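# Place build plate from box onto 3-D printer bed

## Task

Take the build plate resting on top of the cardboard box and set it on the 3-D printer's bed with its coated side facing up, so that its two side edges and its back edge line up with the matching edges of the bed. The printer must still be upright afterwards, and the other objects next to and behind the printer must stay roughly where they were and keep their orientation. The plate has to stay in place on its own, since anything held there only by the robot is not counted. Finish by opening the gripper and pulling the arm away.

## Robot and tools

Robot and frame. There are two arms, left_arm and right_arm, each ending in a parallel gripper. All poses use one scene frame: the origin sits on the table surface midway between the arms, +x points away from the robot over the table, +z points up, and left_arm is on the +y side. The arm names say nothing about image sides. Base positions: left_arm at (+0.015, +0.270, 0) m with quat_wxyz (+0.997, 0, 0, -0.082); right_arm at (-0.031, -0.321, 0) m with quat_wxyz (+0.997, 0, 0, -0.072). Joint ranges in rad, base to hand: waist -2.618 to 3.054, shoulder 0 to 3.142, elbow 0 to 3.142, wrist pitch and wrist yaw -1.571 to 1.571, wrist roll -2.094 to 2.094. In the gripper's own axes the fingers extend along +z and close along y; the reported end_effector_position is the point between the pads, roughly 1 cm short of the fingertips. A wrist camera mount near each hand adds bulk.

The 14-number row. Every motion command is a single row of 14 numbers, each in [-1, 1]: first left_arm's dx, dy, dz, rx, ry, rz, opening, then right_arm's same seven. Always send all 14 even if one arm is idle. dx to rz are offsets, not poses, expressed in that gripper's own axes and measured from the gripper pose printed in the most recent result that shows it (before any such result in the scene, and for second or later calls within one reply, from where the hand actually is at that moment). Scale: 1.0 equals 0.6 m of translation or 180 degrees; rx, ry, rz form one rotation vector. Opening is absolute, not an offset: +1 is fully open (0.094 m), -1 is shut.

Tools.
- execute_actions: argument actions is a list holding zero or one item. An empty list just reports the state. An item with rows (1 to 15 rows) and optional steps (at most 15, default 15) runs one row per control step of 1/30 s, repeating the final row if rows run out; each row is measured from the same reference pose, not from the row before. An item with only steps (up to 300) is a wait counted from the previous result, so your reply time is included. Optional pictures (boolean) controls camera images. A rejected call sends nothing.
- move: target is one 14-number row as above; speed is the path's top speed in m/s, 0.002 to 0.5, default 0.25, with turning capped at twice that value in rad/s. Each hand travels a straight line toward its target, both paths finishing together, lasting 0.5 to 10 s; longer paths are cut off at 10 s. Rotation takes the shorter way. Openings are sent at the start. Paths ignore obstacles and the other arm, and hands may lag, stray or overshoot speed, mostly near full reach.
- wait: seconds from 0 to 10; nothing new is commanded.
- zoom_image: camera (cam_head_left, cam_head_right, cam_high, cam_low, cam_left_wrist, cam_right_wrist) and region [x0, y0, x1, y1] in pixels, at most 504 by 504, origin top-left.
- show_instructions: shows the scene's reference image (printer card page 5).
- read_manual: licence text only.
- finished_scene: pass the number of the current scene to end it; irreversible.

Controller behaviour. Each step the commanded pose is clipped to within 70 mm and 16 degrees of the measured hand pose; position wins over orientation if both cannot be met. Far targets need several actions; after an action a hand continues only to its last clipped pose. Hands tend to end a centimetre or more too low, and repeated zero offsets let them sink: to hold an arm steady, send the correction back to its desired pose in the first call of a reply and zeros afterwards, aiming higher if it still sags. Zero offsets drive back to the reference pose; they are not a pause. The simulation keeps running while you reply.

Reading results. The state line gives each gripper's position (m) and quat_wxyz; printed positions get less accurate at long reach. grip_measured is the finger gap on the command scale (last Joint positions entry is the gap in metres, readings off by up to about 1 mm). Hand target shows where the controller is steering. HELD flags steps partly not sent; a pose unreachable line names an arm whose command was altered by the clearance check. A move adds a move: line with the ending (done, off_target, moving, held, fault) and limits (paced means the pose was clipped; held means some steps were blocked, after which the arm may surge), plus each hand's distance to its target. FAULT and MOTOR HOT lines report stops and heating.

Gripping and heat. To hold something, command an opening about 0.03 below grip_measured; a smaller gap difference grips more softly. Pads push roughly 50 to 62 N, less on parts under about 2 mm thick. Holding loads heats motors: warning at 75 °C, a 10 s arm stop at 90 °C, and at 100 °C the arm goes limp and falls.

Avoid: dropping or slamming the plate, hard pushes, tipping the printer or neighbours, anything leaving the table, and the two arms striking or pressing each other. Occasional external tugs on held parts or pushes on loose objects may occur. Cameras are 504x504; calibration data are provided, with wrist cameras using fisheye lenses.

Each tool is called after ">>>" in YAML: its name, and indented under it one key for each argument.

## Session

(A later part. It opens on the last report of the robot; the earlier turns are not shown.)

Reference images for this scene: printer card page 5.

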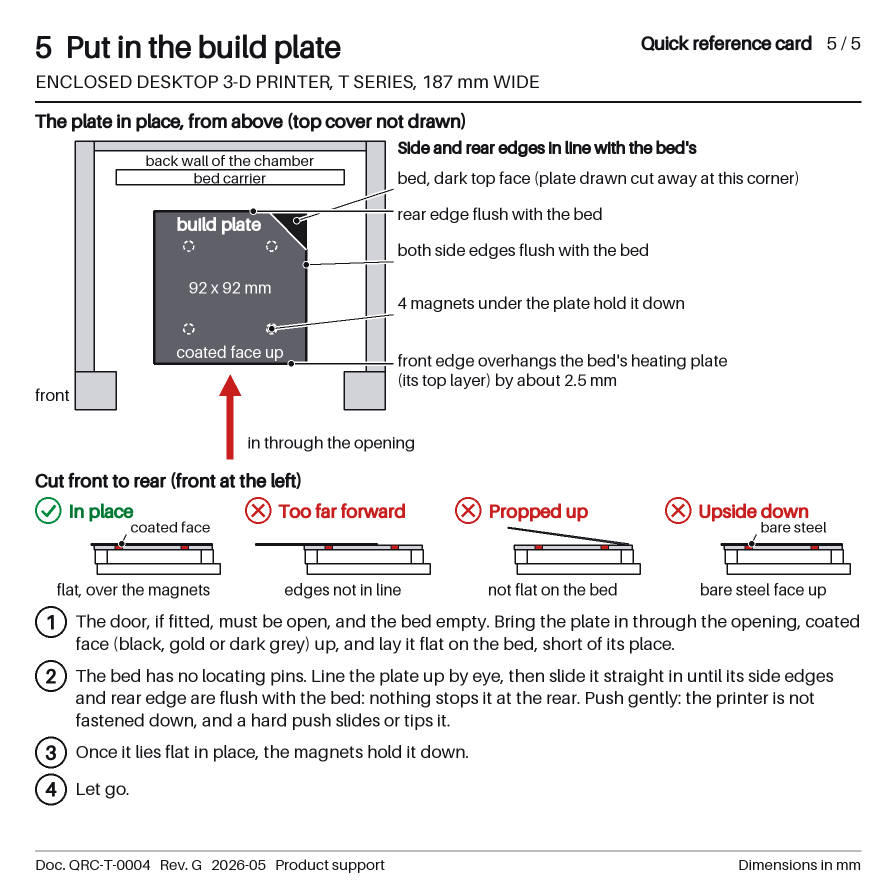

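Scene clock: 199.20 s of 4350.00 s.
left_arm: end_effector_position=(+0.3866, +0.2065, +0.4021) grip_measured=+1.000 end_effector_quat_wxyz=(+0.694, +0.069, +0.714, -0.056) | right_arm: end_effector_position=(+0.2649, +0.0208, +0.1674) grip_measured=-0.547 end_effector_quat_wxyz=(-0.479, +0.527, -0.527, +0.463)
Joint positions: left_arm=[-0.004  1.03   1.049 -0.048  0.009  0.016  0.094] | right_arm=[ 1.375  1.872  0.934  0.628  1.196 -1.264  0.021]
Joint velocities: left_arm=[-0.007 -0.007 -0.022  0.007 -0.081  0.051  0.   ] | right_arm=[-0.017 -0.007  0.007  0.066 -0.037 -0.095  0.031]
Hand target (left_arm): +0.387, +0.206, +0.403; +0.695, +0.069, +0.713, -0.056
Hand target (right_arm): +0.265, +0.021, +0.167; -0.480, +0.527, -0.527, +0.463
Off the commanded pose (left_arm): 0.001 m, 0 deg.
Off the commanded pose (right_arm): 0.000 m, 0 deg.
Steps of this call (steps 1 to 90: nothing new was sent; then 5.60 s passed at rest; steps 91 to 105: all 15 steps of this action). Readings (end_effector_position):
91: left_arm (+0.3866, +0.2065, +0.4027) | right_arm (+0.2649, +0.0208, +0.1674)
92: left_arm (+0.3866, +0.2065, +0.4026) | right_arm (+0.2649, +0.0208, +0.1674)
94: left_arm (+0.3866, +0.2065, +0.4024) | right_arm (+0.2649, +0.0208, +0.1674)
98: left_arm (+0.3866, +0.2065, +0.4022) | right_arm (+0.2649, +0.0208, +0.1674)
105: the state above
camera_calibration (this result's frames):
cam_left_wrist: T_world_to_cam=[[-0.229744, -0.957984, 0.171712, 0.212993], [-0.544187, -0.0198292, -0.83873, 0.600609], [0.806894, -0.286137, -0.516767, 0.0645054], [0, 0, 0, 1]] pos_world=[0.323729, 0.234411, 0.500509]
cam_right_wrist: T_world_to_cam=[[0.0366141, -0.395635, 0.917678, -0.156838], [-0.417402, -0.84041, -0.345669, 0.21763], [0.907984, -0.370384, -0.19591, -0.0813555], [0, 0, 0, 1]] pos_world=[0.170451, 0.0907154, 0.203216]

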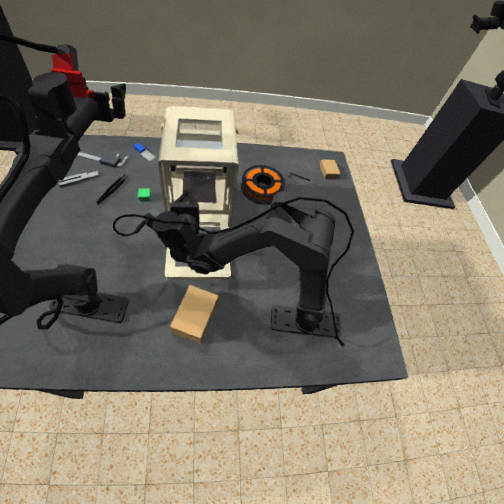

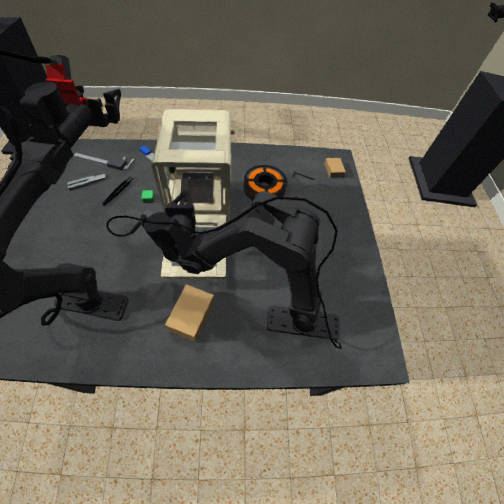

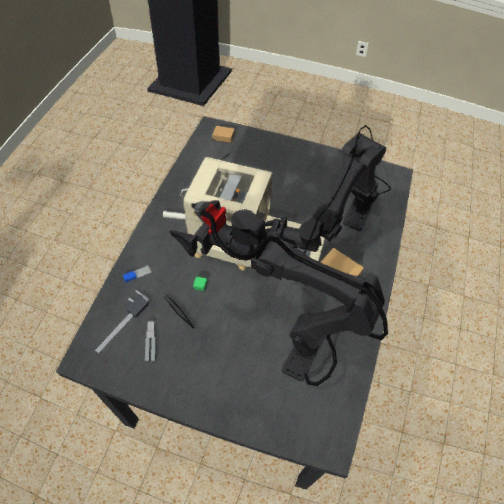

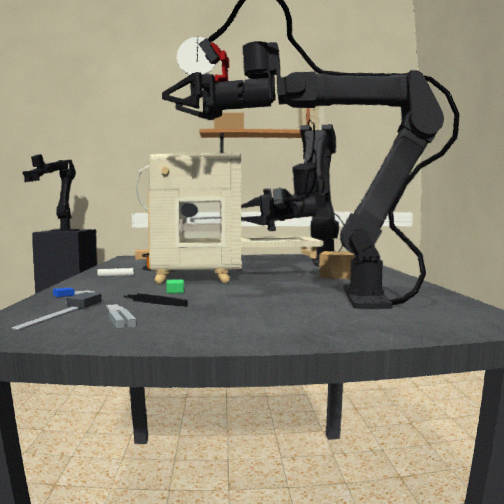

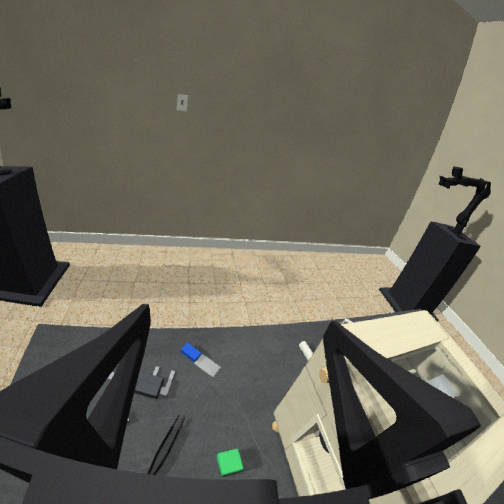

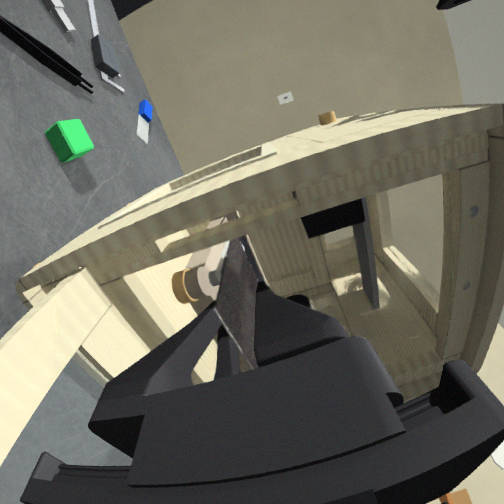

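>>> execute_actions:
  actions:
    - {"rows": [[0,0,0,0,0,0,1,0,0,0,0,0,0,-0.5],[0,0,0,0,0,0,1,0,0,0,0,0,0,-0.47],[0,0,0,0,0,0,1,0,0,0,0,0,0,-0.44],[0,0,0,0,0,0,1,0,0,0,0,0,0,-0.41],[0,0,0,0,0,0,1,0,0,0,0,0,0,-0.38],[0,0,0,0,0,0,1,0,0,0,0,0,0,-0.35],[0,0,0,0,0,0,1,0,0,0,0,0,0,-0.32],[0,0,0,0,0,0,1,0,0,0,0,0,0,-0.29],[0,0,0,0,0,0,1,0,0,0,0,0,0,-0.26],[0,0,0,0,0,0,1,0,0,0,0,0,0,-0.23]], "steps": 12}
  pictures: false

>>> move:
  target: [0,0,0,0,0,0,1,0.008,0.005,-0.09,0,0,0,-0.23]
  speed: 0.05

>>> zoom_image:
  camera: "cam_head_left"
  region: [155, 150, 245, 240]

Scene clock: 204.43 s of 4350.00 s.
left_arm: end_effector_position=(+0.3866, +0.2065, +0.4015) grip_measured=+1.000 end_effector_quat_wxyz=(+0.693, +0.069, +0.715, -0.056) | right_arm: end_effector_position=(+0.2649, +0.0208, +0.1674) grip_measured=-0.233 end_effector_quat_wxyz=(-0.479, +0.527, -0.527, +0.463)
Joint positions: left_arm=[-0.004  1.03   1.049 -0.05   0.009  0.016  0.094] | right_arm=[ 1.375  1.872  0.934  0.628  1.196 -1.265  0.036]
Joint velocities: left_arm=[ 0.007  0.007 -0.007 -0.066 -0.022 -0.037  0.   ] | right_arm=[-0.002 -0.002  0.007  0.022 -0.007 -0.007  0.002]
Hand target (left_arm): +0.387, +0.206, +0.402; +0.694, +0.069, +0.714, -0.056
Hand target (right_arm): +0.265, +0.021, +0.167; -0.479, +0.527, -0.527, +0.463
Off the commanded pose (left_arm): 0.001 m, 0 deg.
Off the commanded pose (right_arm): 0.000 m, 0 deg.
Steps of this call (steps 1 to 90: nothing new was sent; then 1.83 s passed at rest; steps 91 to 102: all 12 steps of this action). Readings (end_effector_position):
91: left_arm (+0.3866, +0.2065, +0.4020) | right_arm (+0.2649, +0.0208, +0.1674)
92: left_arm (+0.3866, +0.2065, +0.4020) | right_arm (+0.2649, +0.0208, +0.1674)
94: left_arm (+0.3866, +0.2065, +0.4018) | right_arm (+0.2649, +0.0208, +0.1674)
98: left_arm (+0.3866, +0.2065, +0.4016) | right_arm (+0.2649, +0.0208, +0.1674)
102: the state above

Scene clock: 206.33 s of 4350.00 s.
left_arm: end_effector_position=(+0.3866, +0.2065, +0.4009) grip_measured=+1.000 end_effector_quat_wxyz=(+0.693, +0.069, +0.716, -0.056) | right_arm: end_effector_position=(+0.2134, +0.0200, +0.1661) grip_measured=-0.232 end_effector_quat_wxyz=(-0.479, +0.532, -0.525, +0.460)
Joint positions: left_arm=[-0.004  1.03   1.049 -0.053  0.009  0.016  0.094] | right_arm=[ 1.514  1.807  0.901  0.426  1.313 -1.091  0.036]
Joint velocities: left_arm=[ 0.002 -0.007 -0.007 -0.007  0.037 -0.051  0.   ] | right_arm=[-0.002 -0.007 -0.002 -0.066  0.051 -0.051 -0.001]
Hand target (left_arm): +0.387, +0.207, +0.401; +0.693, +0.069, +0.715, -0.056
Hand target (right_arm): +0.211, +0.016, +0.170; -0.479, +0.528, -0.527, +0.463
Off the commanded pose (left_arm): 0.001 m, 0 deg.
Off the commanded pose (right_arm): 0.007 m, 1 deg.
move: done
camera_calibration (this result's frames):
cam_left_wrist: T_world_to_cam=[[-0.228904, -0.958126, 0.172041, 0.212775], [-0.548282, -0.0191367, -0.836075, 0.59993], [0.804357, -0.285707, -0.520942, 0.0664688], [0, 0, 0, 1]] pos_world=[0.324171, 0.234336, 0.499606]
cam_right_wrist: T_world_to_cam=[[0.0463791, -0.391415, 0.919045, -0.156386], [-0.410268, -0.84632, -0.339738, 0.192681], [0.910785, -0.361298, -0.199837, -0.035251], [0, 0, 0, 1]] pos_world=[0.11841, 0.0891221, 0.202143]

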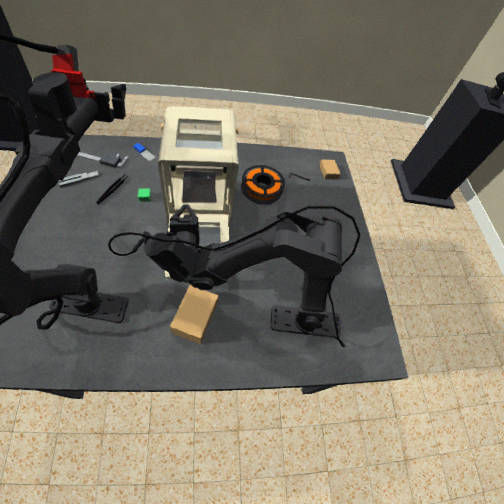

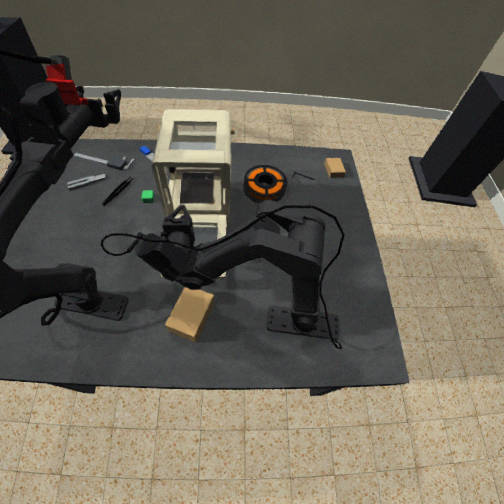

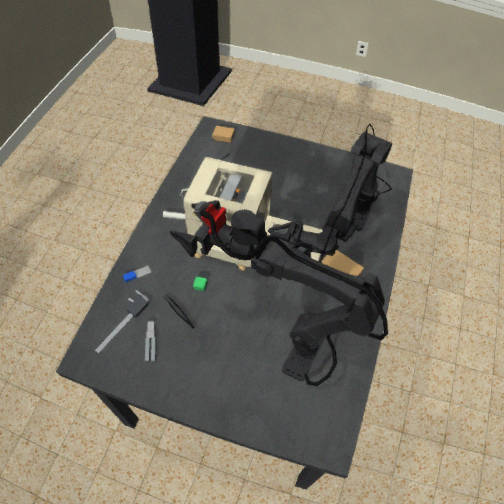

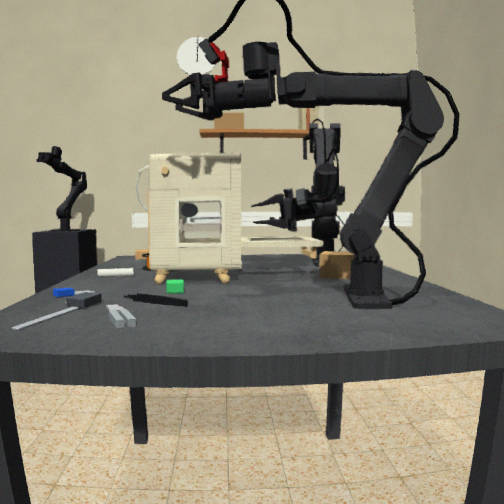

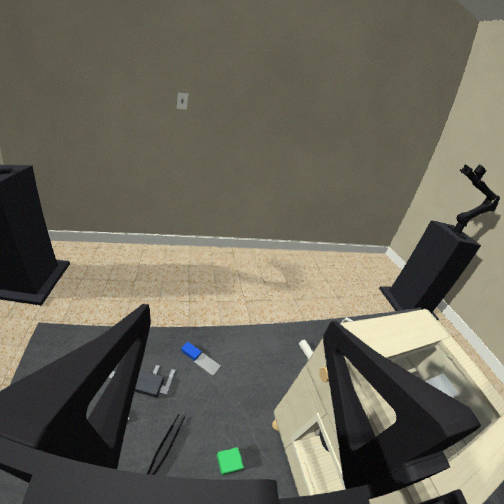

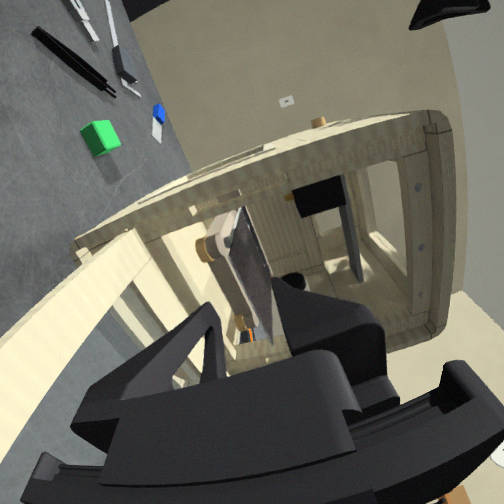

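Region (155, 150, 245, 240) of cam_head_left's 504x504 image, scaled by 5.600, with more detail than that image has.

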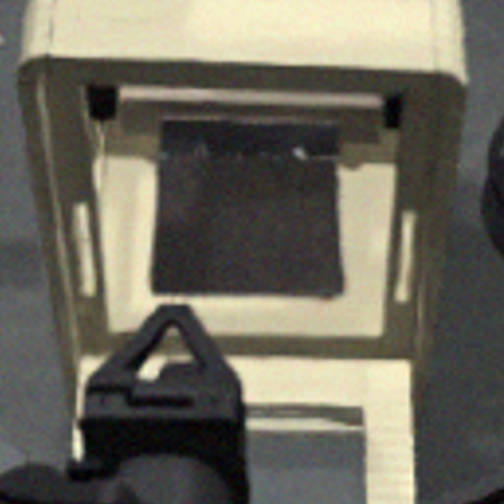

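>>> move:
  target: [0,0,0,0,0,0,1,0.06,0.008,0,0,0,0.495,0.3]
  speed: 0.3

>>> zoom_image:
  camera: "cam_right_wrist"
  region: [130, 130, 370, 370]

Scene clock: 212.60 s of 4350.00 s.
left_arm: end_effector_position=(+0.3865, +0.2065, +0.4002) grip_measured=+1.000 end_effector_quat_wxyz=(+0.692, +0.069, +0.717, -0.056) | right_arm: end_effector_position=(+0.2119, -0.0120, +0.1600) grip_measured=+0.298 end_effector_quat_wxyz=(+0.667, -0.012, +0.744, +0.012)
Joint positions: left_arm=[-0.004  1.03   1.049 -0.056  0.009  0.016  0.094] | right_arm=[1.498 1.725 0.736 0.575 1.297 0.402 0.061]
Joint velocities: left_arm=[ 0.007 -0.007 -0.007  0.037 -0.022  0.007  0.   ] | right_arm=[ 0.002 -0.007 -0.012 -0.051  0.007  0.066 -0.001]
Hand target (left_arm): +0.387, +0.207, +0.401; +0.692, +0.069, +0.716, -0.056
Hand target (right_arm): +0.214, -0.016, +0.162; +0.665, -0.011, +0.747, +0.009
Off the commanded pose (left_arm): 0.001 m, 0 deg.
Off the commanded pose (right_arm): 0.004 m, 1 deg.
After step 90, 0.07 s passed at rest.
move: done
camera_calibration (this result's frames):
cam_left_wrist: T_world_to_cam=[[-0.22845, -0.958202, 0.172216, 0.212658], [-0.550481, -0.0187647, -0.834637, 0.59956], [0.802982, -0.285475, -0.523186, 0.0675247], [0, 0, 0, 1]] pos_world=[0.324407, 0.234296, 0.499119]
cam_right_wrist: T_world_to_cam=[[-0.0826431, -0.924771, -0.371441, 0.0641245], [-0.492233, 0.361957, -0.79164, 0.267074], [0.866532, 0.117412, -0.485116, 0.0141563], [0, 0, 0, 1]] pos_world=[0.124495, -0.0390308, 0.242112]

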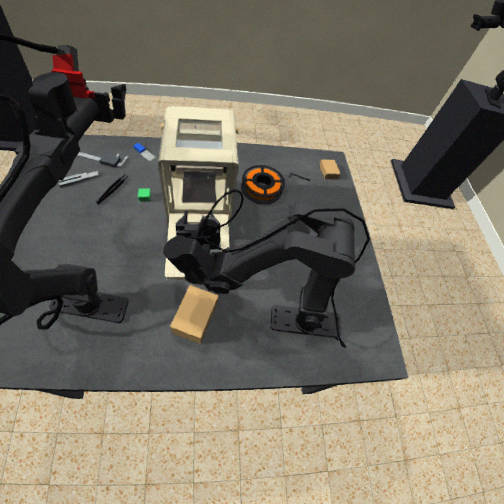

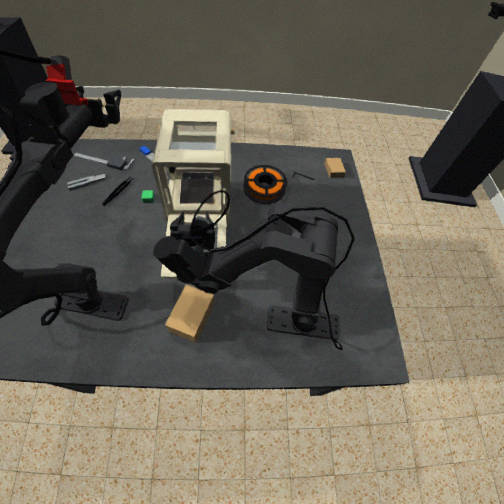

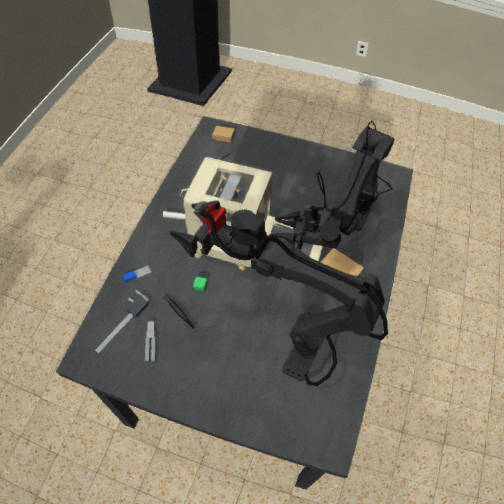

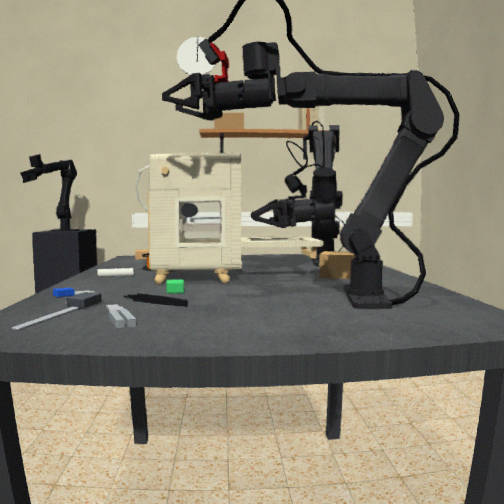

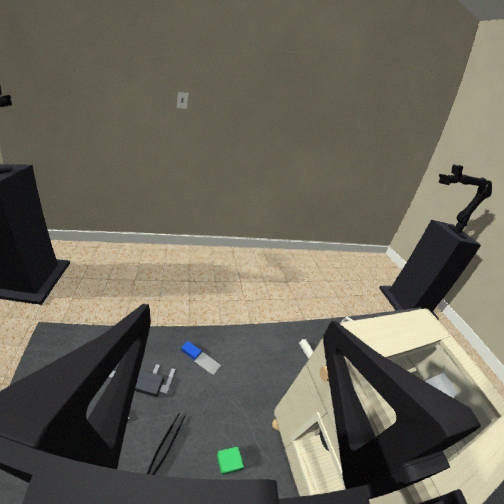

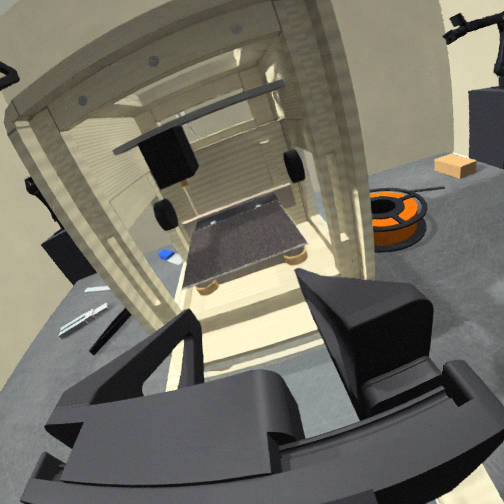

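Region (130, 130, 370, 370) of cam_right_wrist's 504x504 image, scaled by 2.100, with more detail than that image has.

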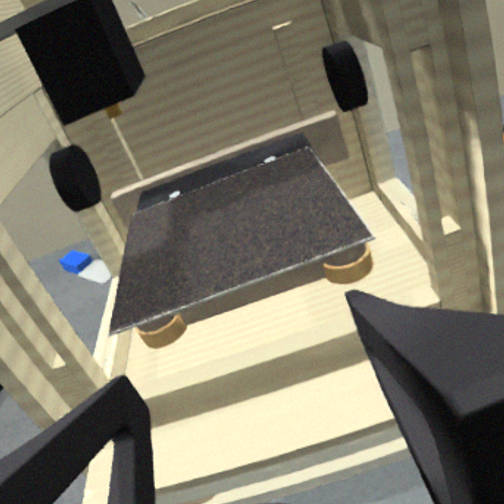

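>>> zoom_image:
  camera: "cam_right_wrist"
  region: [175, 175, 315, 295]

Region (175, 175, 315, 295) of cam_right_wrist's 504x504 image, scaled by 3.600, with more detail than that image has; it fills the top 432 rows of this view, and the rest is white.

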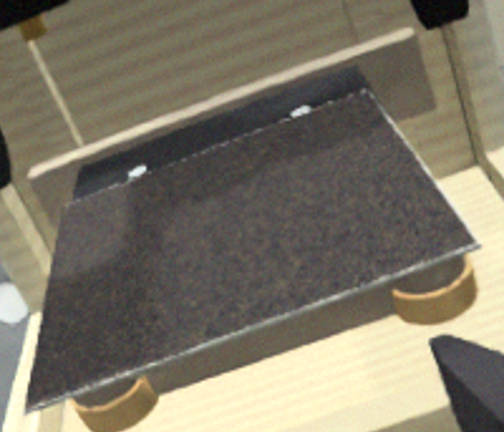

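>>> move:
  target: [0,0,0,0,0,0,1,-0.012,0.005,0.075,0,0,0,0.3]
  speed: 0.03

>>> zoom_image:
  camera: "cam_right_wrist"
  region: [150, 170, 350, 340]

Scene clock: 227.93 s of 4350.00 s.
left_arm: end_effector_position=(+0.3865, +0.2065, +0.3996) grip_measured=+1.000 end_effector_quat_wxyz=(+0.691, +0.069, +0.718, -0.056) | right_arm: end_effector_position=(+0.2529, -0.0125, +0.1592) grip_measured=+0.298 end_effector_quat_wxyz=(+0.667, -0.014, +0.745, +0.008)
Joint positions: left_arm=[-0.004  1.03   1.049 -0.058  0.009  0.016  0.094] | right_arm=[1.373 1.779 0.759 0.722 1.182 0.268 0.061]
Joint velocities: left_arm=[ 0.012  0.002 -0.017 -0.007  0.051 -0.007  0.   ] | right_arm=[-0.002  0.007  0.017  0.007  0.051 -0.051  0.001]
Hand target (left_arm): +0.387, +0.207, +0.400; +0.692, +0.069, +0.717, -0.056
Hand target (right_arm): +0.257, -0.008, +0.162; +0.668, -0.012, +0.744, +0.012
Off the commanded pose (left_arm): 0.001 m, 0 deg.
Off the commanded pose (right_arm): 0.007 m, 1 deg.
After step 90, 10.53 s passed at rest.
move: done
camera_calibration (this result's frames):
cam_left_wrist: T_world_to_cam=[[-0.228062, -0.958268, 0.172366, 0.212558], [-0.552363, -0.0184464, -0.833399, 0.59924], [0.8018, -0.285275, -0.525105, 0.0684291], [0, 0, 0, 1]] pos_world=[0.324608, 0.234262, 0.498701]
cam_right_wrist: T_world_to_cam=[[-0.0851992, -0.928099, -0.362454, 0.0659735], [-0.493305, 0.355354, -0.793961, 0.287327], [0.865674, 0.111156, -0.488112, -0.0211383], [0, 0, 0, 1]] pos_world=[0.16566, -0.0385231, 0.241721]

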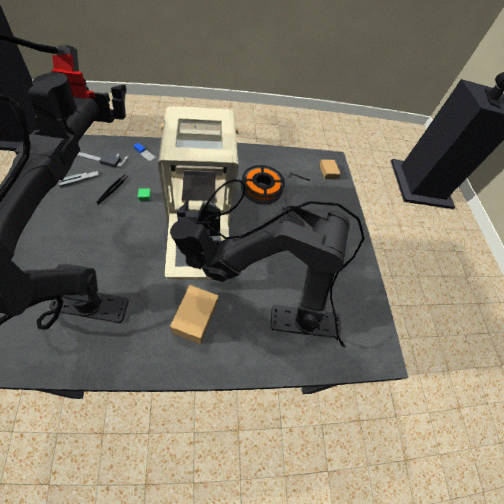

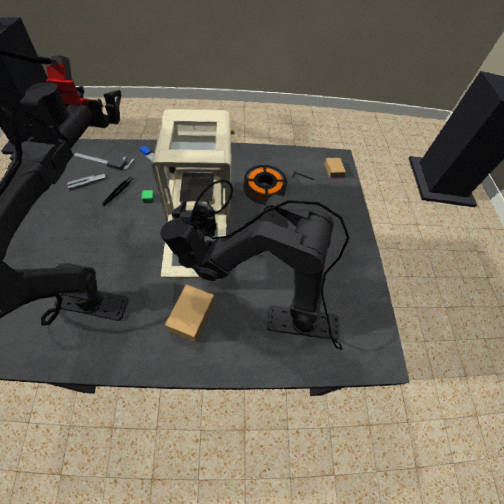

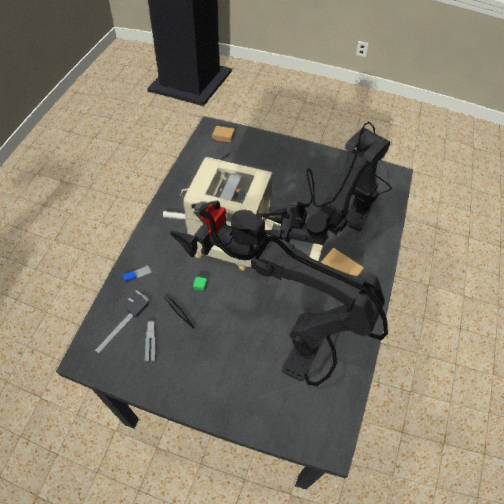

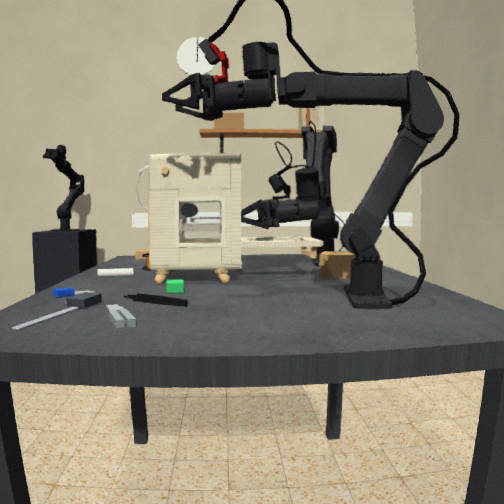

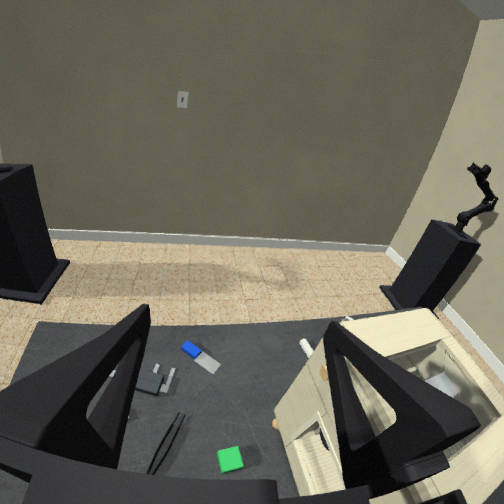

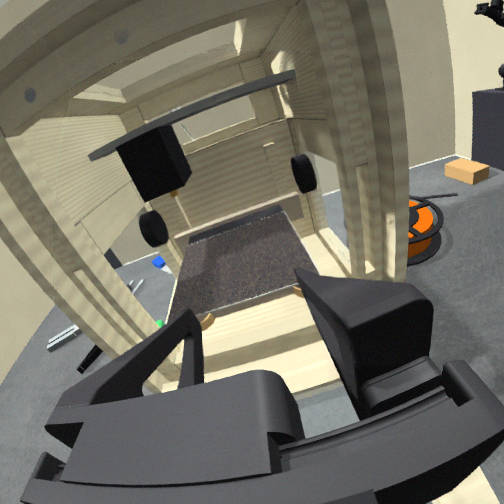

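Region (150, 170, 350, 340) of cam_right_wrist's 504x504 image, scaled by 2.520, with more detail than that image has; it fills the top 428 rows of this view, and the rest is white.

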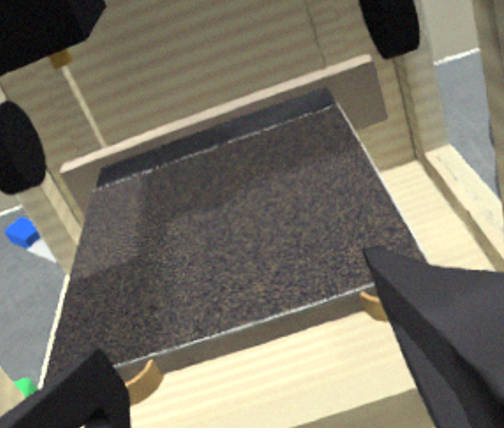

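>>> move:
  target: [0,0,0,0,0,0,1,-0.006,0.0,0.023,0.005,0,0,0.3]
  speed: 0.015

>>> zoom_image:
  camera: "cam_right_wrist"
  region: [165, 190, 315, 270]

Scene clock: 231.73 s of 4350.00 s.
left_arm: end_effector_position=(+0.3865, +0.2065, +0.3990) grip_measured=+1.000 end_effector_quat_wxyz=(+0.690, +0.069, +0.719, -0.056) | right_arm: end_effector_position=(+0.2623, -0.0157, +0.1590) grip_measured=+0.298 end_effector_quat_wxyz=(+0.666, -0.011, +0.746, +0.001)
Joint positions: left_arm=[-0.004  1.03   1.049 -0.061  0.009  0.016  0.094] | right_arm=[1.345 1.787 0.77  0.724 1.169 0.257 0.061]
Joint velocities: left_arm=[-0.007  0.007 -0.007 -0.022 -0.11   0.037  0.   ] | right_arm=[ 0.002 -0.007 -0.007 -0.022  0.007 -0.022  0.   ]
Hand target (left_arm): +0.387, +0.207, +0.400; +0.691, +0.069, +0.718, -0.056
Hand target (right_arm): +0.267, -0.012, +0.161; +0.667, -0.009, +0.745, +0.002
Off the commanded pose (left_arm): 0.001 m, 0 deg.
Off the commanded pose (right_arm): 0.006 m, 0 deg.
move: done
camera_calibration (this result's frames):
cam_left_wrist: T_world_to_cam=[[-0.227608, -0.958345, 0.172539, 0.212441], [-0.554556, -0.0180756, -0.83195, 0.598865], [0.800414, -0.285041, -0.527342, 0.0694832], [0, 0, 0, 1]] pos_world=[0.324842, 0.234223, 0.498213]
cam_right_wrist: T_world_to_cam=[[-0.0990359, -0.928856, -0.356957, 0.0664559], [-0.489685, 0.357772, -0.795115, 0.292207], [0.866256, 0.0960519, -0.490279, -0.029052], [0, 0, 0, 1]] pos_world=[0.174837, -0.0400249, 0.241816]

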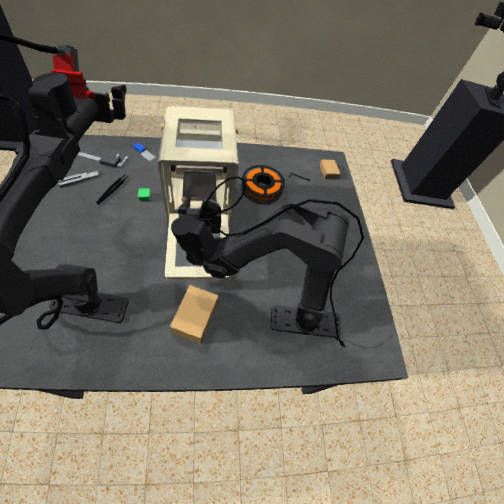

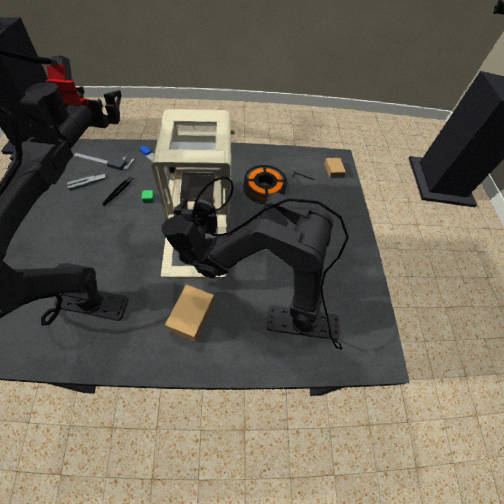

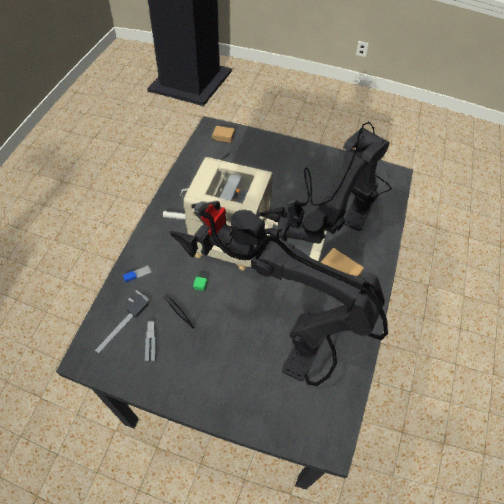

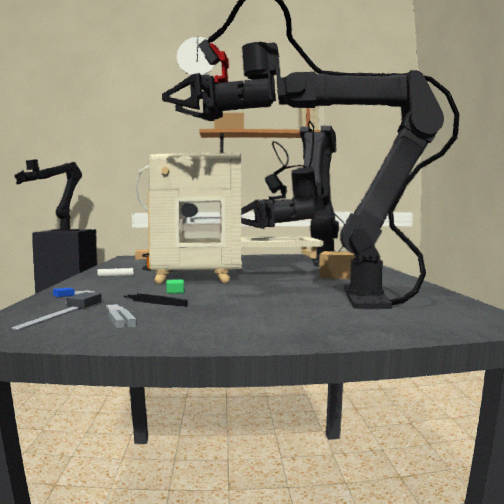

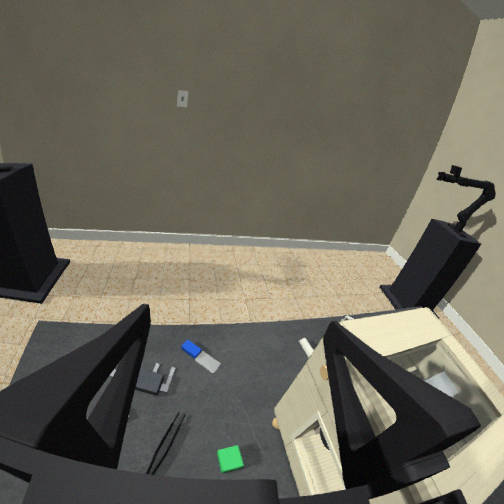

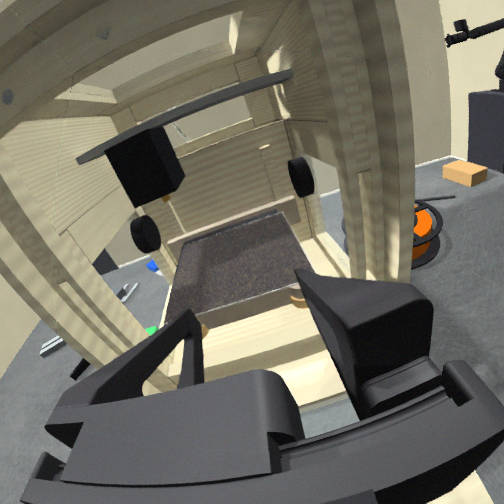

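Region (165, 190, 315, 270) of cam_right_wrist's 504x504 image, scaled by 3.360, with more detail than that image has; it fills the top 269 rows of this view, and the rest is white.

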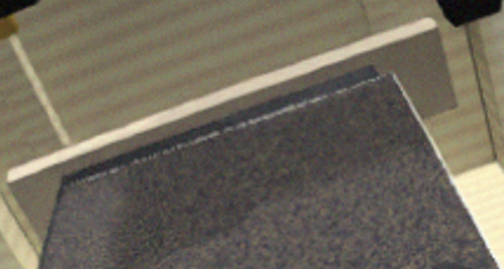

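>>> move:
  target: [0,0,0,0,0,0,1,-0.005,0.013,0.012,-0.004,0,0,0.3]
  speed: 0.01

>>> zoom_image:
  camera: "cam_right_wrist"
  region: [165, 190, 315, 270]

Scene clock: 235.90 s of 4350.00 s.
left_arm: end_effector_position=(+0.3864, +0.2065, +0.3983) grip_measured=+1.000 end_effector_quat_wxyz=(+0.689, +0.069, +0.719, -0.056) | right_arm: end_effector_position=(+0.2648, -0.0122, +0.1582) grip_measured=+0.298 end_effector_quat_wxyz=(+0.665, -0.017, +0.747, +0.002)
Joint positions: left_arm=[-0.004  1.03   1.049 -0.063  0.009  0.016  0.094] | right_arm=[1.34  1.796 0.78  0.725 1.154 0.248 0.061]
Joint velocities: left_arm=[-0.002 -0.002  0.002  0.022  0.066 -0.022  0.   ] | right_arm=[-0.012 -0.022 -0.032  0.007 -0.022 -0.037  0.001]
Hand target (left_arm): +0.386, +0.207, +0.399; +0.690, +0.069, +0.719, -0.056
Hand target (right_arm): +0.270, -0.008, +0.161; +0.666, -0.015, +0.746, +0.005
Off the commanded pose (left_arm): 0.001 m, 0 deg.
Off the commanded pose (right_arm): 0.007 m, 1 deg.
move: done
camera_calibration (this result's frames):
cam_left_wrist: T_world_to_cam=[[-0.227153, -0.958422, 0.172711, 0.212326], [-0.556744, -0.0177055, -0.830495, 0.598487], [0.799023, -0.284805, -0.529574, 0.0705364], [0, 0, 0, 1]] pos_world=[0.325075, 0.234183, 0.497724]
cam_right_wrist: T_world_to_cam=[[-0.0905742, -0.93212, -0.350642, 0.0663617], [-0.496001, 0.347535, -0.79574, 0.293142], [0.863585, 0.101845, -0.49381, -0.0305895], [0, 0, 0, 1]] pos_world=[0.177826, -0.0369048, 0.241429]

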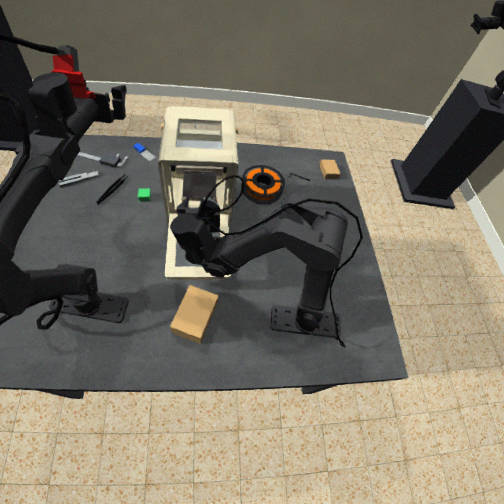

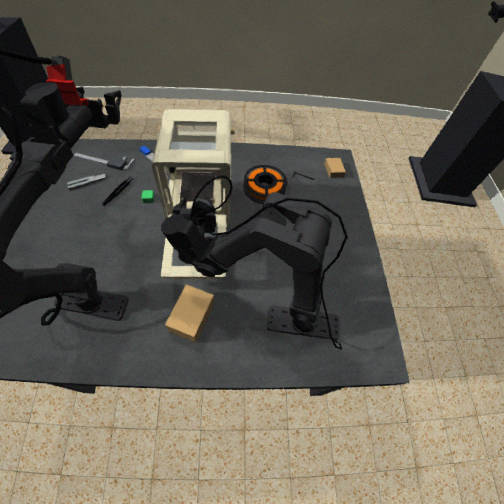

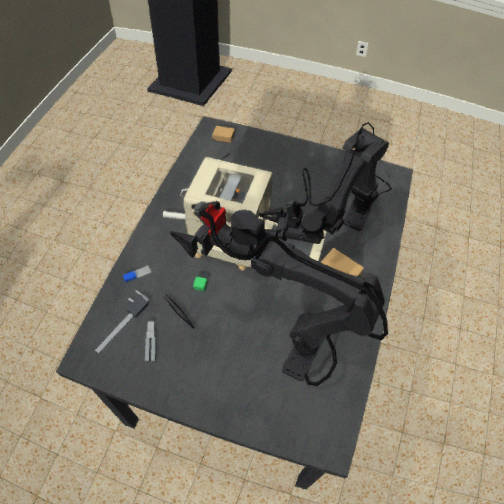

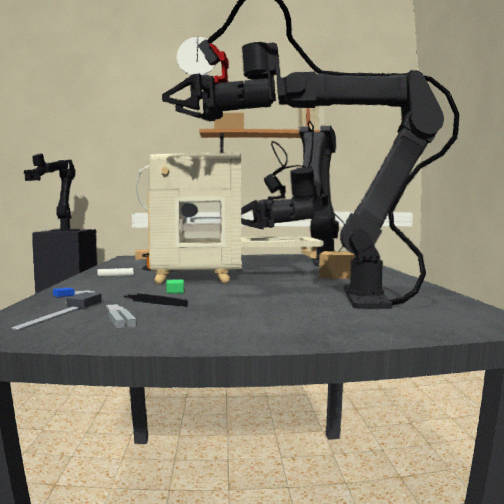

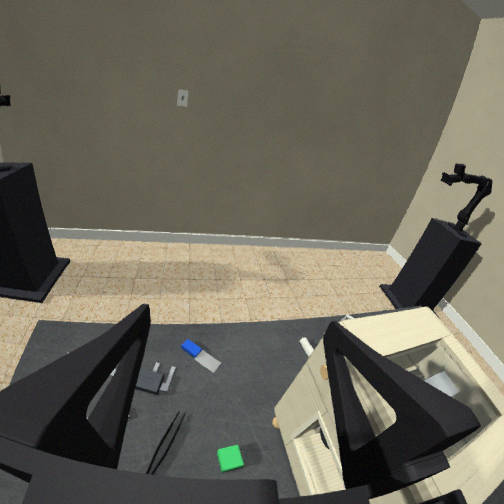

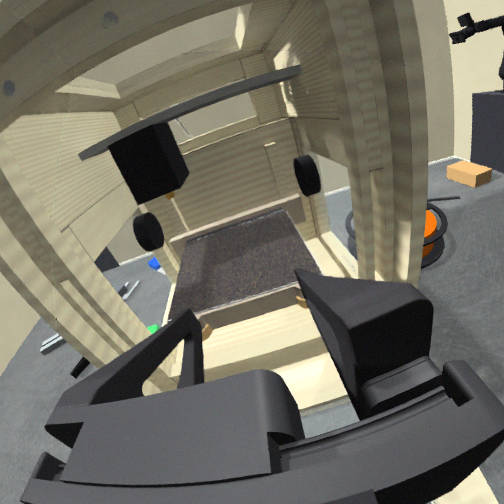

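Region (165, 190, 315, 270) of cam_right_wrist's 504x504 image, scaled by 3.360, with more detail than that image has; it fills the top 269 rows of this view, and the rest is white.

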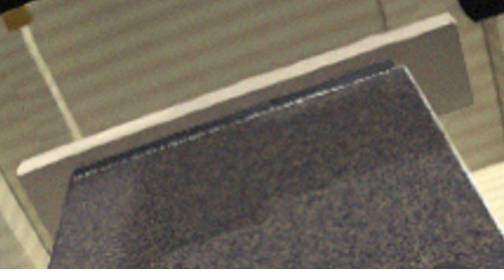

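>>> move:
  target: [0,0,0,0,0,0,1,-0.005,0.012,0.013,0,0,0,0.3]
  speed: 0.01

>>> zoom_image:
  camera: "cam_right_wrist"
  region: [165, 190, 315, 270]

Scene clock: 241.00 s of 4350.00 s.
left_arm: end_effector_position=(+0.3864, +0.2065, +0.3976) grip_measured=+1.000 end_effector_quat_wxyz=(+0.688, +0.070, +0.720, -0.056) | right_arm: end_effector_position=(+0.2679, -0.0083, +0.1583) grip_measured=+0.298 end_effector_quat_wxyz=(+0.665, -0.017, +0.747, +0.003)
Joint positions: left_arm=[-0.004  1.03   1.049 -0.066  0.009  0.016  0.094] | right_arm=[1.335 1.811 0.799 0.725 1.149 0.245 0.061]
Joint velocities: left_arm=[ 0.002  0.002 -0.007 -0.007  0.022  0.007  0.   ] | right_arm=[-0.017 -0.007  0.007  0.037 -0.022 -0.007 -0.001]
Hand target (left_arm): +0.386, +0.207, +0.398; +0.689, +0.069, +0.719, -0.056
Hand target (right_arm): +0.273, -0.005, +0.160; +0.665, -0.017, +0.747, +0.002
Off the commanded pose (left_arm): 0.001 m, 0 deg.
Off the commanded pose (right_arm): 0.006 m, 0 deg.
After step 90, 0.77 s passed at rest.
move: done
camera_calibration (this result's frames):
cam_left_wrist: T_world_to_cam=[[-0.226698, -0.958499, 0.172882, 0.212211], [-0.558929, -0.017336, -0.829034, 0.598106], [0.797625, -0.284569, -0.531803, 0.0715887], [0, 0, 0, 1]] pos_world=[0.325306, 0.234144, 0.497234]
cam_right_wrist: T_world_to_cam=[[-0.0900157, -0.931541, -0.35232, 0.0704591], [-0.49593, 0.348704, -0.795273, 0.293409], [0.863684, 0.103139, -0.493368, -0.0336695], [0, 0, 0, 1]] pos_world=[0.180932, -0.0332045, 0.241553]

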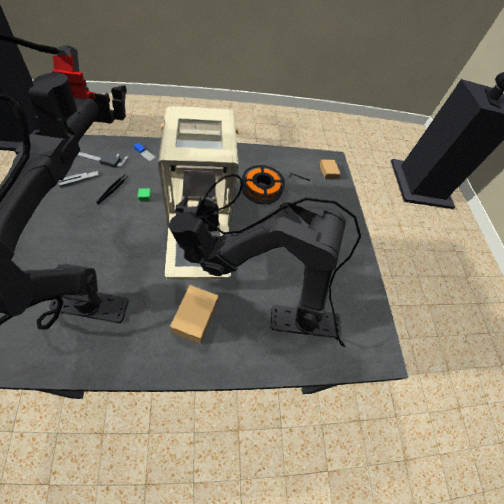

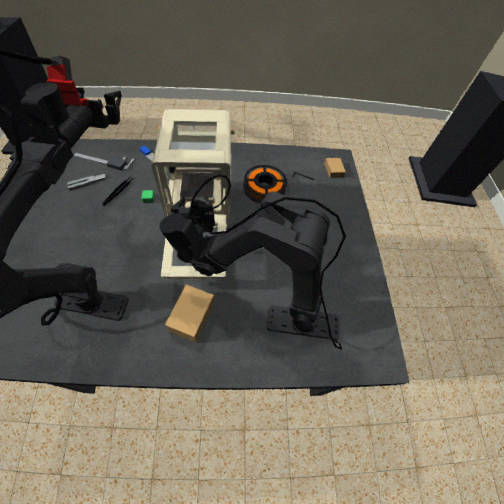

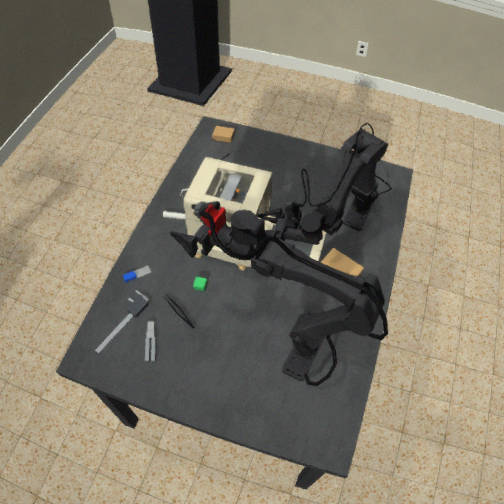

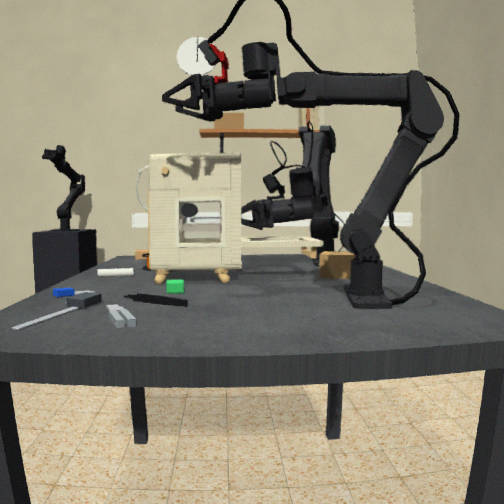

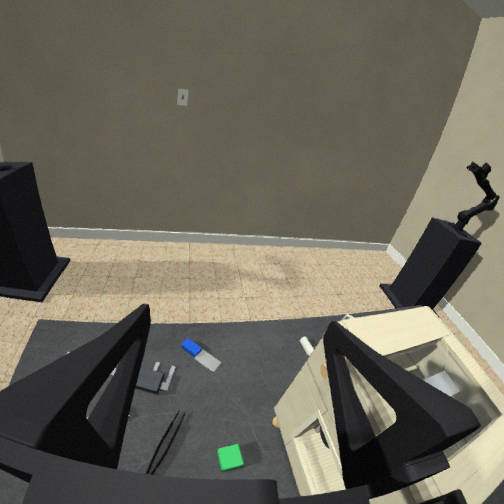

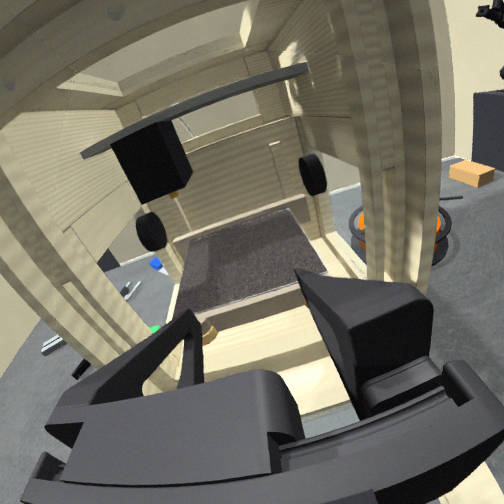

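Region (165, 190, 315, 270) of cam_right_wrist's 504x504 image, scaled by 3.360, with more detail than that image has; it fills the top 269 rows of this view, and the rest is white.

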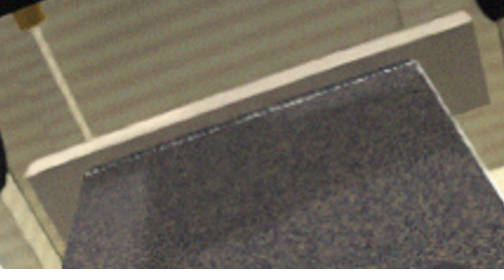

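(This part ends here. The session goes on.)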